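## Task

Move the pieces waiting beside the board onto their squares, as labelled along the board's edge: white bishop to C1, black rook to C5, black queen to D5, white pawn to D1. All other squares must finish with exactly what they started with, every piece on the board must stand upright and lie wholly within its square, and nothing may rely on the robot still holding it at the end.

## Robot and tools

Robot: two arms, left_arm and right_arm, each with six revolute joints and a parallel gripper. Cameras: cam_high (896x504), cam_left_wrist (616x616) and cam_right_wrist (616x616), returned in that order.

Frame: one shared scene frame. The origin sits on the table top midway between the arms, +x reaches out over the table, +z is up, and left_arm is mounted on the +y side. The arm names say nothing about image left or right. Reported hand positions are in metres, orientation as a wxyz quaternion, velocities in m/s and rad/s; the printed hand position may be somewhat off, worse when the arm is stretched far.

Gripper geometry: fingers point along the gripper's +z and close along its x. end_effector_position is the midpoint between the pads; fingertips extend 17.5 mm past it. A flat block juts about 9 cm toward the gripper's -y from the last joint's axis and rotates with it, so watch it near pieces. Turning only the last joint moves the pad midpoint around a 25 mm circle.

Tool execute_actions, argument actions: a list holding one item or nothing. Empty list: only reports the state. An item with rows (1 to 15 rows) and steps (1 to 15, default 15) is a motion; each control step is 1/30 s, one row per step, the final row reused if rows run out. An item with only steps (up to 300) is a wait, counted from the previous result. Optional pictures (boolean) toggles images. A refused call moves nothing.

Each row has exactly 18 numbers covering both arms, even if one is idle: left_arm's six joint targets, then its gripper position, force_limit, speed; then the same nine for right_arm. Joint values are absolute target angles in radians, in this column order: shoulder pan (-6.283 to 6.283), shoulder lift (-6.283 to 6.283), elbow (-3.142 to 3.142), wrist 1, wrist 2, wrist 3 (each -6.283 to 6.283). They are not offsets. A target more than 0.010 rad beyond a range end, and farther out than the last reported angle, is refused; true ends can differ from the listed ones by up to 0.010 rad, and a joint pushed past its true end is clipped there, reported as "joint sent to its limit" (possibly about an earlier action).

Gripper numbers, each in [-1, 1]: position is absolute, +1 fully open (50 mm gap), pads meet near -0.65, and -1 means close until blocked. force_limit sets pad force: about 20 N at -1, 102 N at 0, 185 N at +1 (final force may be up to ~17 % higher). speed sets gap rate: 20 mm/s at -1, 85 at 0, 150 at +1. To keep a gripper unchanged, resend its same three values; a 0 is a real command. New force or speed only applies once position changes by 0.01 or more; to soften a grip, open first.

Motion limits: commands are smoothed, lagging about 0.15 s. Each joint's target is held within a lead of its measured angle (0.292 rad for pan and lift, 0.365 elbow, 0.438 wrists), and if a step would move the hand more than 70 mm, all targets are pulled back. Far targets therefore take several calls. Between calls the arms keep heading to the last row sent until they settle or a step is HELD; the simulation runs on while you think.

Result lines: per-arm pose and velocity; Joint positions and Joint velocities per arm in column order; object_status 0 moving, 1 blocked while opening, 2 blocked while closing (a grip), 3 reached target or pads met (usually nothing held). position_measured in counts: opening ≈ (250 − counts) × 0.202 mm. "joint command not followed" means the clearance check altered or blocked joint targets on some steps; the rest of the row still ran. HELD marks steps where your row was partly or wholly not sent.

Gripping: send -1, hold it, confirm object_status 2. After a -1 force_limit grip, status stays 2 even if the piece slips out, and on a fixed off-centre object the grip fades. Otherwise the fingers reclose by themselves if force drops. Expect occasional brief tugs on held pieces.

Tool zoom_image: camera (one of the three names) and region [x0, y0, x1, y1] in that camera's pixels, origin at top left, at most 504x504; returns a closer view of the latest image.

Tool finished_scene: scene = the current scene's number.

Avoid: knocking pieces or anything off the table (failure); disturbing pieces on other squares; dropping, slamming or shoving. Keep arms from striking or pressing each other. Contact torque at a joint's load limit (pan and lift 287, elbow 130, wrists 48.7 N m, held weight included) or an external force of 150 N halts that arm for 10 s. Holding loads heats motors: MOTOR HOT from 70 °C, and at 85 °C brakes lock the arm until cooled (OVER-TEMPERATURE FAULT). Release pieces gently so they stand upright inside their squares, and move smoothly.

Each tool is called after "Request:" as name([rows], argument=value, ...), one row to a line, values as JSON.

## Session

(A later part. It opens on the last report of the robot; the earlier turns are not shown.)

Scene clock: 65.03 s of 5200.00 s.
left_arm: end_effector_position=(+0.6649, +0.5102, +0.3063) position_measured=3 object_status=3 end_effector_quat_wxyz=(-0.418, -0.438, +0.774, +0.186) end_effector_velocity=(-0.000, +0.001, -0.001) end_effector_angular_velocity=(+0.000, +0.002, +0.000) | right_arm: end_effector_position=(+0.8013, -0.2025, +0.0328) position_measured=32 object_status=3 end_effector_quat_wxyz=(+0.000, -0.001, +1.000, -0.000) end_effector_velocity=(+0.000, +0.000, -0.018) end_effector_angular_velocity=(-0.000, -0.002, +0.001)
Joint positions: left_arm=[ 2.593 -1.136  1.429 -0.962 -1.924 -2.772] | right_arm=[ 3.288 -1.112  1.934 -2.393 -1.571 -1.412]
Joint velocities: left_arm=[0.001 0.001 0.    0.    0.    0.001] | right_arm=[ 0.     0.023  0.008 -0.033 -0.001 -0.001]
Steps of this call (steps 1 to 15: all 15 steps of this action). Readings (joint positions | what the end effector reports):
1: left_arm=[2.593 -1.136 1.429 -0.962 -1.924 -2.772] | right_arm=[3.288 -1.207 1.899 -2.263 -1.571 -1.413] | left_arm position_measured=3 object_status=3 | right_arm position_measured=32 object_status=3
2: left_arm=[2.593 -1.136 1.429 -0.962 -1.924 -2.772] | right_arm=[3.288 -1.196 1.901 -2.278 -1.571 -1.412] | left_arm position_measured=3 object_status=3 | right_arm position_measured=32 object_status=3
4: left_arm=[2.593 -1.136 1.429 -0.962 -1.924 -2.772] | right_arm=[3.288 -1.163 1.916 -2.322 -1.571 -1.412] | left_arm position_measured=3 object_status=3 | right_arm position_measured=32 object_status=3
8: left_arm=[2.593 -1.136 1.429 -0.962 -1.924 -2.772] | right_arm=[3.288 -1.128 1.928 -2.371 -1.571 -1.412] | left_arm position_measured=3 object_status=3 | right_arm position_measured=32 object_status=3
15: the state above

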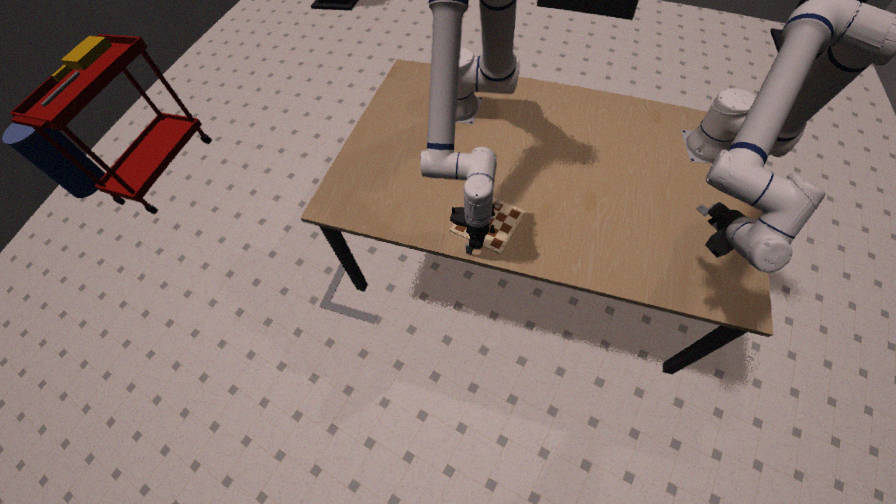

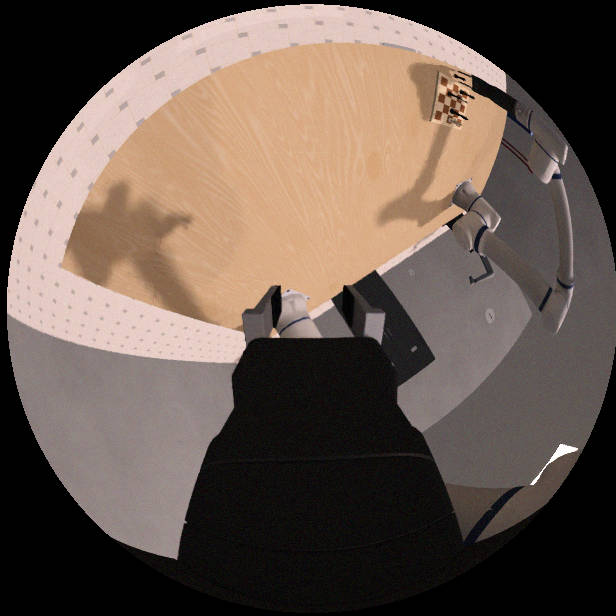

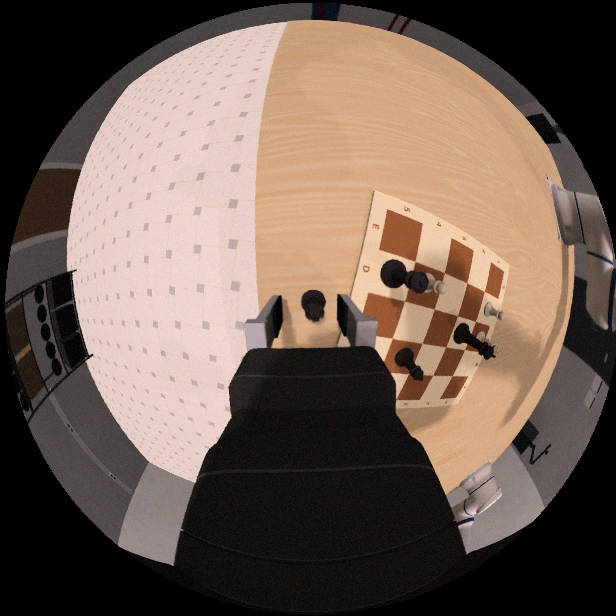

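Request:
execute_actions([
  {"rows":[[2.593,-1.136,1.429,-0.962,-1.924,-2.772,1,0,0,3.2882,-1.1126,1.9415,-2.4,-1.571,-1.412,-1,1,0]]},
], pictures=false)

Request:
execute_actions([
  {"rows":[[2.593,-1.136,1.429,-0.962,-1.924,-2.772,1,0,0,3.2882,-1.2043,1.8949,-2.2616,-1.571,-1.412,-1,1,0]]},
], pictures=false)

Request:
execute_actions([
  {"rows":[[2.593,-1.136,1.429,-0.962,-1.924,-2.772,1,0,0,3.3172,-1.278,2.0019,-2.2949,-1.571,-1.383,-1,1,0]]},
], pictures=false)

Request:
execute_actions([
  {"rows":[[2.593,-1.136,1.429,-0.962,-1.924,-2.772,1,0,0,3.3172,-1.1809,2.0425,-2.4326,-1.571,-1.383,-1,1,0]]},
])

Scene clock: 71.40 s of 5200.00 s.
left_arm: end_effector_position=(+0.6649, +0.5102, +0.3063) position_measured=3 object_status=3 end_effector_quat_wxyz=(-0.418, -0.438, +0.774, +0.186) end_effector_velocity=(-0.000, +0.000, +0.000) end_effector_angular_velocity=(+0.000, -0.002, -0.000) | right_arm: end_effector_position=(+0.7984, -0.2029, +0.0304) position_measured=196 object_status=0 end_effector_quat_wxyz=(+0.000, -0.001, +1.000, -0.000) end_effector_velocity=(-0.001, -0.000, +0.001) end_effector_angular_velocity=(+0.001, -0.001, -0.000)
Joint positions: left_arm=[ 2.593 -1.136  1.429 -0.962 -1.924 -2.772] | right_arm=[ 3.288 -1.112  1.941 -2.4   -1.571 -1.412]
Joint velocities: left_arm=[-0.    -0.001  0.001 -0.001  0.001 -0.001] | right_arm=[-0.    -0.002  0.002 -0.001  0.001  0.   ]
Steps of this call (steps 1 to 15: the robot went on to your last target; steps 16 to 90: nothing new was sent; then 2.87 s passed at rest; steps 91 to 105: all 15 steps of this action). Readings (joint positions | what the end effector reports):
91: left_arm=[2.593 -1.136 1.429 -0.962 -1.924 -2.772] | right_arm=[3.288 -1.109 1.936 -2.398 -1.571 -1.412] | left_arm position_measured=3 object_status=3 | right_arm position_measured=36 object_status=0
92: left_arm=[2.593 -1.136 1.429 -0.962 -1.924 -2.772] | right_arm=[3.288 -1.109 1.936 -2.398 -1.571 -1.412] | left_arm position_measured=3 object_status=3 | right_arm position_measured=50 object_status=0
94: left_arm=[2.593 -1.136 1.429 -0.962 -1.924 -2.772] | right_arm=[3.288 -1.110 1.939 -2.399 -1.571 -1.412] | left_arm position_measured=3 object_status=3 | right_arm position_measured=78 object_status=0
98: left_arm=[2.593 -1.136 1.429 -0.962 -1.924 -2.772] | right_arm=[3.288 -1.112 1.940 -2.400 -1.571 -1.412] | left_arm position_measured=3 object_status=3 | right_arm position_measured=134 object_status=0
105: the state above

Scene clock: 71.90 s of 5200.00 s.
left_arm: end_effector_position=(+0.6649, +0.5102, +0.3063) position_measured=3 object_status=3 end_effector_quat_wxyz=(-0.418, -0.438, +0.774, +0.186) end_effector_velocity=(+0.001, +0.000, +0.000) end_effector_angular_velocity=(-0.002, -0.001, +0.000) | right_arm: end_effector_position=(+0.8009, -0.2025, +0.1075) position_measured=196 object_status=2 end_effector_quat_wxyz=(+0.000, -0.001, +1.000, -0.000) end_effector_velocity=(+0.000, +0.000, +0.021) end_effector_angular_velocity=(+0.001, -0.002, -0.000)
Joint positions: left_arm=[ 2.593 -1.136  1.429 -0.962 -1.924 -2.772] | right_arm=[ 3.288 -1.201  1.896 -2.266 -1.571 -1.412]
Joint velocities: left_arm=[ 0.001  0.001 -0.002  0.    -0.     0.002] | right_arm=[-0.    -0.024 -0.012  0.034  0.     0.   ]
Steps of this call (steps 1 to 15: all 15 steps of this action). Readings (joint positions | what the end effector reports):
1: left_arm=[2.593 -1.136 1.429 -0.962 -1.924 -2.772] | right_arm=[3.288 -1.113 1.941 -2.400 -1.571 -1.412] | left_arm position_measured=3 object_status=3 | right_arm position_measured=196 object_status=0
2: left_arm=[2.593 -1.136 1.429 -0.962 -1.924 -2.772] | right_arm=[3.288 -1.122 1.938 -2.383 -1.571 -1.412] | left_arm position_measured=3 object_status=3 | right_arm position_measured=196 object_status=0
4: left_arm=[2.593 -1.136 1.429 -0.962 -1.924 -2.772] | right_arm=[3.288 -1.154 1.920 -2.339 -1.571 -1.412] | left_arm position_measured=3 object_status=3 | right_arm position_measured=196 object_status=2
8: left_arm=[2.593 -1.136 1.429 -0.962 -1.924 -2.772] | right_arm=[3.288 -1.186 1.904 -2.289 -1.571 -1.412] | left_arm position_measured=3 object_status=3 | right_arm position_measured=196 object_status=2
15: the state above

Scene clock: 72.40 s of 5200.00 s.
left_arm: end_effector_position=(+0.6649, +0.5102, +0.3063) position_measured=3 object_status=3 end_effector_quat_wxyz=(-0.418, -0.438, +0.774, +0.186) end_effector_velocity=(+0.000, -0.000, -0.000) end_effector_angular_velocity=(+0.000, +0.001, +0.000) | right_arm: end_effector_position=(+0.7396, -0.1918, +0.1104) position_measured=196 object_status=2 end_effector_quat_wxyz=(+0.000, -0.001, +1.000, -0.000) end_effector_velocity=(-0.015, +0.002, +0.001) end_effector_angular_velocity=(+0.001, -0.001, +0.000)
Joint positions: left_arm=[ 2.593 -1.136  1.429 -0.962 -1.924 -2.772] | right_arm=[ 3.316 -1.276  1.999 -2.294 -1.571 -1.384]
Joint velocities: left_arm=[-0.     0.001  0.    -0.    -0.    -0.   ] | right_arm=[ 0.007 -0.019  0.024 -0.007  0.001  0.007]
Steps of this call (steps 1 to 15: all 15 steps of this action). Readings (joint positions | what the end effector reports):
1: left_arm=[2.593 -1.136 1.429 -0.962 -1.924 -2.772] | right_arm=[3.288 -1.202 1.896 -2.265 -1.571 -1.412] | left_arm position_measured=3 object_status=3 | right_arm position_measured=196 object_status=2
2: left_arm=[2.593 -1.136 1.429 -0.962 -1.924 -2.772] | right_arm=[3.291 -1.212 1.908 -2.268 -1.571 -1.408] | left_arm position_measured=3 object_status=3 | right_arm position_measured=196 object_status=2
4: left_arm=[2.593 -1.136 1.429 -0.962 -1.924 -2.772] | right_arm=[3.302 -1.239 1.948 -2.279 -1.571 -1.398] | left_arm position_measured=3 object_status=3 | right_arm position_measured=196 object_status=2
8: left_arm=[2.593 -1.136 1.429 -0.962 -1.924 -2.772] | right_arm=[3.312 -1.264 1.983 -2.289 -1.571 -1.388] | left_arm position_measured=3 object_status=3 | right_arm position_measured=196 object_status=2
15: the state above

Scene clock: 72.90 s of 5200.00 s.
left_arm: end_effector_position=(+0.6649, +0.5102, +0.3063) position_measured=3 object_status=3 end_effector_quat_wxyz=(-0.418, -0.438, +0.774, +0.186) end_effector_velocity=(+0.000, -0.001, +0.001) end_effector_angular_velocity=(-0.001, -0.001, -0.001) | right_arm: end_effector_position=(+0.7382, -0.1915, +0.0376) position_measured=196 object_status=2 end_effector_quat_wxyz=(+0.000, -0.001, +1.000, -0.000) end_effector_velocity=(-0.002, +0.000, -0.017) end_effector_angular_velocity=(+0.001, -0.001, +0.000)
Joint positions: left_arm=[ 2.593 -1.136  1.429 -0.962 -1.924 -2.772] | right_arm=[ 3.317 -1.184  2.041 -2.428 -1.571 -1.383]
Joint velocities: left_arm=[-0.001 -0.001 -0.001 -0.    -0.     0.001] | right_arm=[ 0.     0.021  0.011 -0.033  0.001  0.   ]
Steps of this call (steps 1 to 15: all 15 steps of this action). Readings (joint positions | what the end effector reports):
1: left_arm=[2.593 -1.136 1.429 -0.962 -1.924 -2.772] | right_arm=[3.317 -1.276 2.000 -2.295 -1.571 -1.384] | left_arm position_measured=3 object_status=3 | right_arm position_measured=196 object_status=2
2: left_arm=[2.593 -1.136 1.429 -0.962 -1.924 -2.772] | right_arm=[3.317 -1.267 2.003 -2.310 -1.571 -1.384] | left_arm position_measured=3 object_status=3 | right_arm position_measured=196 object_status=2
4: left_arm=[2.593 -1.136 1.429 -0.962 -1.924 -2.772] | right_arm=[3.317 -1.232 2.021 -2.357 -1.571 -1.383] | left_arm position_measured=3 object_status=3 | right_arm position_measured=196 object_status=2
8: left_arm=[2.593 -1.136 1.429 -0.962 -1.924 -2.772] | right_arm=[3.317 -1.199 2.034 -2.406 -1.571 -1.383] | left_arm position_measured=3 object_status=3 | right_arm position_measured=196 object_status=2
15: the state above

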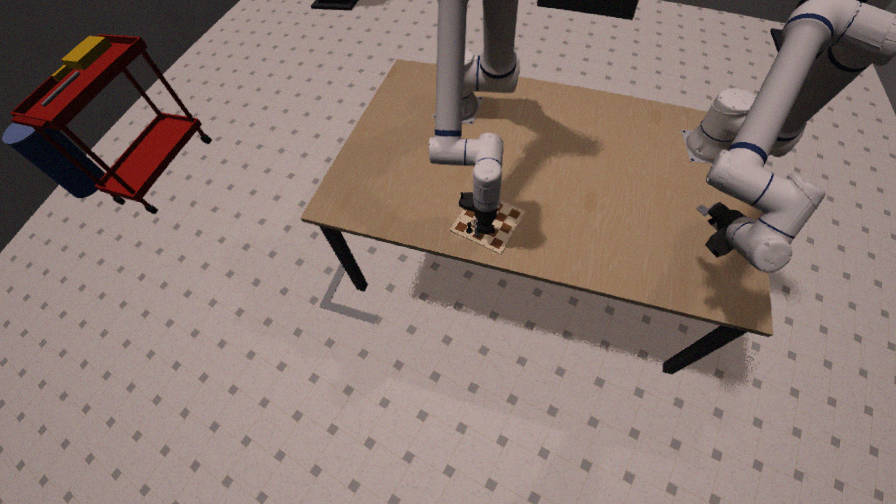

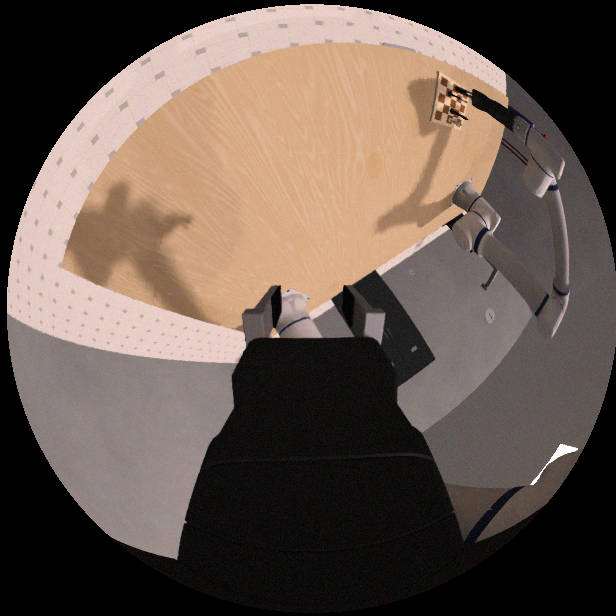

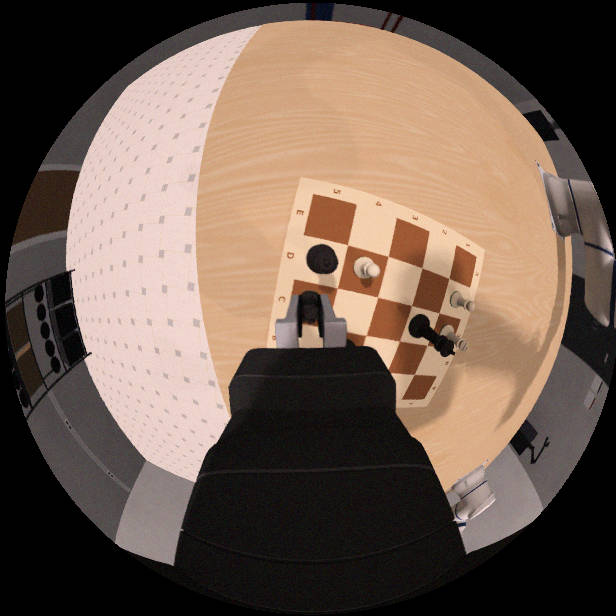

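Request:
execute_actions([
  {"rows":[[2.593,-1.136,1.429,-0.962,-1.924,-2.772,1,0,0,3.3172,-1.1809,2.0425,-2.4326,-1.571,-1.383,0.2,1,0]],"steps":8},
], pictures=false)

Request:
execute_actions([
  {"rows":[[2.593,-1.136,1.429,-0.962,-1.924,-2.772,1,0,0,3.3172,-1.278,2.0019,-2.2949,-1.571,-1.383,0.2,1,0]]},
], pictures=false)

Request:
execute_actions([
  {"rows":[[2.593,-1.136,1.429,-0.962,-1.924,-2.772,1,0,0,3.45,-1.4,1.85,-2.021,-1.571,-1.25,1,1,0]]},
])

Request:
zoom_image(camera="cam_right_wrist", region=[240,160,420,340])

Scene clock: 76.87 s of 5200.00 s.
left_arm: end_effector_position=(+0.6649, +0.5102, +0.3063) position_measured=3 object_status=3 end_effector_quat_wxyz=(-0.418, -0.438, +0.774, +0.186) end_effector_velocity=(-0.000, +0.000, +0.000) end_effector_angular_velocity=(+0.001, -0.000, +0.001) | right_arm: end_effector_position=(+0.7376, -0.1916, +0.0348) position_measured=123 object_status=0 end_effector_quat_wxyz=(-0.000, -0.001, +1.000, -0.000) end_effector_velocity=(+0.002, +0.001, +0.001) end_effector_angular_velocity=(+0.001, -0.002, +0.000)
Joint positions: left_arm=[ 2.593 -1.136  1.429 -0.962 -1.924 -2.772] | right_arm=[ 3.317 -1.181  2.043 -2.433 -1.571 -1.383]
Joint velocities: left_arm=[ 0.    -0.001  0.001 -0.     0.    -0.001] | right_arm=[ 0.     0.    -0.003  0.     0.001  0.   ]
Steps of this call (steps 1 to 15: the robot went on to your last target; steps 16 to 90: nothing new was sent; then 0.70 s passed at rest; steps 91 to 98: all 8 steps of this action). Readings (joint positions | what the end effector reports):
91: left_arm=[2.593 -1.136 1.429 -0.962 -1.924 -2.772] | right_arm=[3.317 -1.181 2.043 -2.433 -1.571 -1.383] | left_arm position_measured=3 object_status=3 | right_arm position_measured=193 object_status=0
92: left_arm=[2.593 -1.136 1.429 -0.962 -1.924 -2.772] | right_arm=[3.317 -1.181 2.043 -2.433 -1.571 -1.383] | left_arm position_measured=3 object_status=3 | right_arm position_measured=179 object_status=0
94: left_arm=[2.593 -1.136 1.429 -0.962 -1.924 -2.772] | right_arm=[3.317 -1.181 2.043 -2.433 -1.571 -1.383] | left_arm position_measured=3 object_status=3 | right_arm position_measured=151 object_status=0
98: the state above

Scene clock: 77.37 s of 5200.00 s.
left_arm: end_effector_position=(+0.6649, +0.5102, +0.3063) position_measured=3 object_status=3 end_effector_quat_wxyz=(-0.418, -0.438, +0.774, +0.186) end_effector_velocity=(-0.000, -0.001, +0.002) end_effector_angular_velocity=(-0.001, -0.002, -0.001) | right_arm: end_effector_position=(+0.7378, -0.1916, +0.1079) position_measured=123 object_status=3 end_effector_quat_wxyz=(+0.000, -0.001, +1.000, -0.000) end_effector_velocity=(-0.002, -0.000, +0.018) end_effector_angular_velocity=(+0.000, -0.000, +0.001)
Joint positions: left_arm=[ 2.593 -1.136  1.429 -0.962 -1.924 -2.772] | right_arm=[ 3.317 -1.275  2.003 -2.299 -1.571 -1.383]
Joint velocities: left_arm=[-0.002 -0.002 -0.     0.    -0.     0.   ] | right_arm=[-0.    -0.024 -0.009  0.033  0.    -0.001]
Steps of this call (steps 1 to 15: all 15 steps of this action). Readings (joint positions | what the end effector reports):
1: left_arm=[2.593 -1.136 1.429 -0.962 -1.924 -2.772] | right_arm=[3.317 -1.181 2.043 -2.432 -1.571 -1.383] | left_arm position_measured=3 object_status=3 | right_arm position_measured=123 object_status=0
2: left_arm=[2.593 -1.136 1.429 -0.962 -1.924 -2.772] | right_arm=[3.317 -1.191 2.039 -2.417 -1.571 -1.383] | left_arm position_measured=3 object_status=3 | right_arm position_measured=123 object_status=0
4: left_arm=[2.593 -1.136 1.429 -0.962 -1.924 -2.772] | right_arm=[3.317 -1.226 2.023 -2.370 -1.571 -1.383] | left_arm position_measured=3 object_status=3 | right_arm position_measured=123 object_status=0
8: left_arm=[2.593 -1.136 1.429 -0.962 -1.924 -2.772] | right_arm=[3.317 -1.260 2.010 -2.321 -1.571 -1.383] | left_arm position_measured=3 object_status=3 | right_arm position_measured=123 object_status=3
15: the state above

Scene clock: 77.87 s of 5200.00 s.
left_arm: end_effector_position=(+0.6649, +0.5102, +0.3063) position_measured=3 object_status=3 end_effector_quat_wxyz=(-0.418, -0.438, +0.774, +0.186) end_effector_velocity=(+0.001, +0.000, +0.002) end_effector_angular_velocity=(-0.001, -0.004, +0.001) | right_arm: end_effector_position=(+0.7094, -0.1096, +0.2406) position_measured=3 object_status=0 end_effector_quat_wxyz=(+0.000, -0.001, +1.000, -0.000) end_effector_velocity=(-0.046, +0.070, +0.125) end_effector_angular_velocity=(-0.002, +0.005, -0.001)
Joint positions: left_arm=[ 2.593 -1.136  1.429 -0.962 -1.924 -2.772] | right_arm=[ 3.436 -1.387  1.867 -2.051 -1.571 -1.264]
Joint velocities: left_arm=[ 0.001 -0.002 -0.002 -0.    -0.    -0.001] | right_arm=[ 0.11  -0.101 -0.124  0.231 -0.     0.111]
Steps of this call (steps 1 to 15: all 15 steps of this action). Readings (joint positions | what the end effector reports):
1: left_arm=[2.593 -1.136 1.429 -0.962 -1.924 -2.772] | right_arm=[3.317 -1.276 2.003 -2.298 -1.571 -1.383] | left_arm position_measured=3 object_status=3 | right_arm position_measured=119 object_status=0
2: left_arm=[2.593 -1.136 1.429 -0.962 -1.924 -2.772] | right_arm=[3.324 -1.282 1.995 -2.281 -1.571 -1.375] | left_arm position_measured=3 object_status=3 | right_arm position_measured=105 object_status=0
4: left_arm=[2.593 -1.136 1.429 -0.962 -1.924 -2.772] | right_arm=[3.345 -1.302 1.970 -2.240 -1.571 -1.355] | left_arm position_measured=3 object_status=3 | right_arm position_measured=77 object_status=0
8: left_arm=[2.593 -1.136 1.429 -0.962 -1.924 -2.772] | right_arm=[3.382 -1.337 1.928 -2.162 -1.571 -1.318] | left_arm position_measured=3 object_status=3 | right_arm position_measured=21 object_status=0
15: the state above

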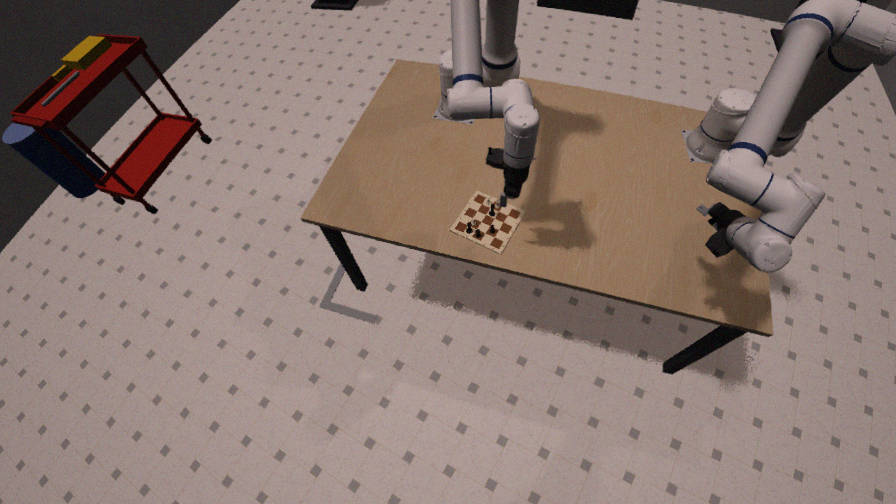

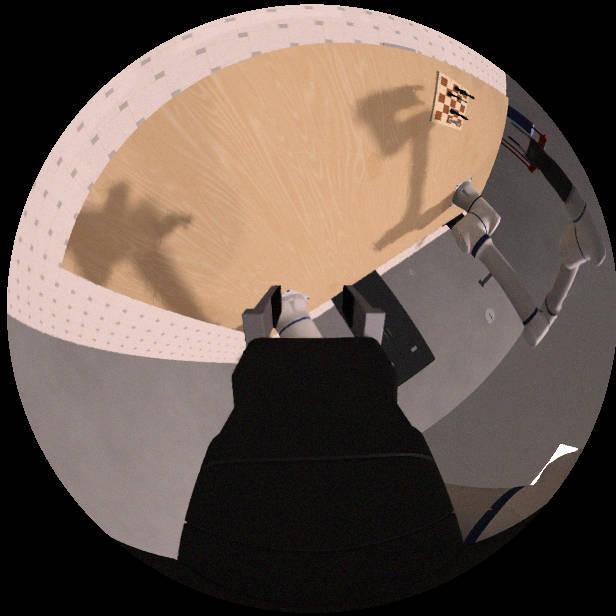

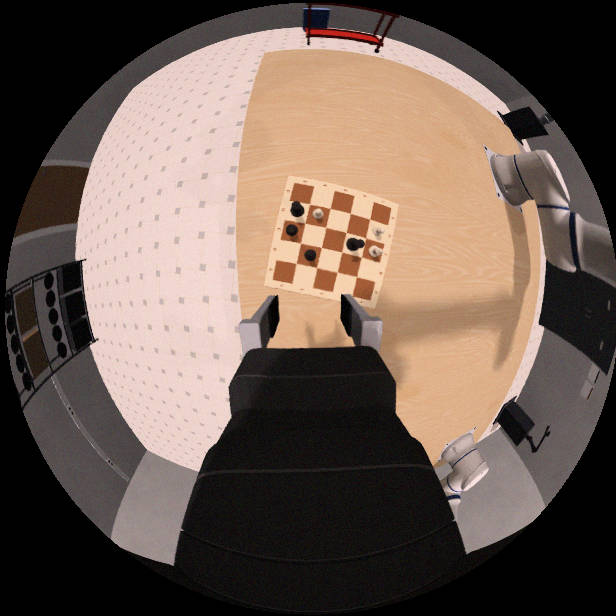

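Region (240, 160, 420, 340) of cam_right_wrist's 616x616 image, scaled by 2.800, with more detail than that image has.

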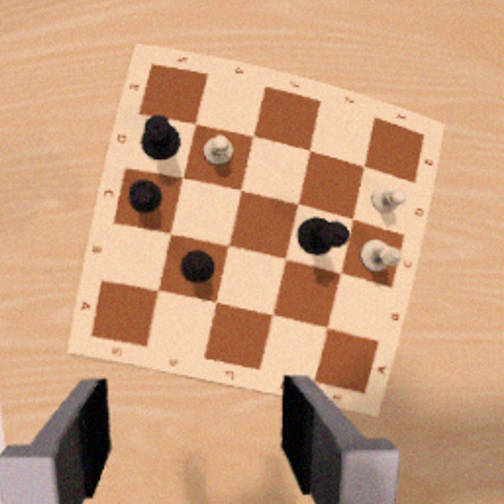

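Request:
finished_scene(scene=2)

The scene is finished: the task was done.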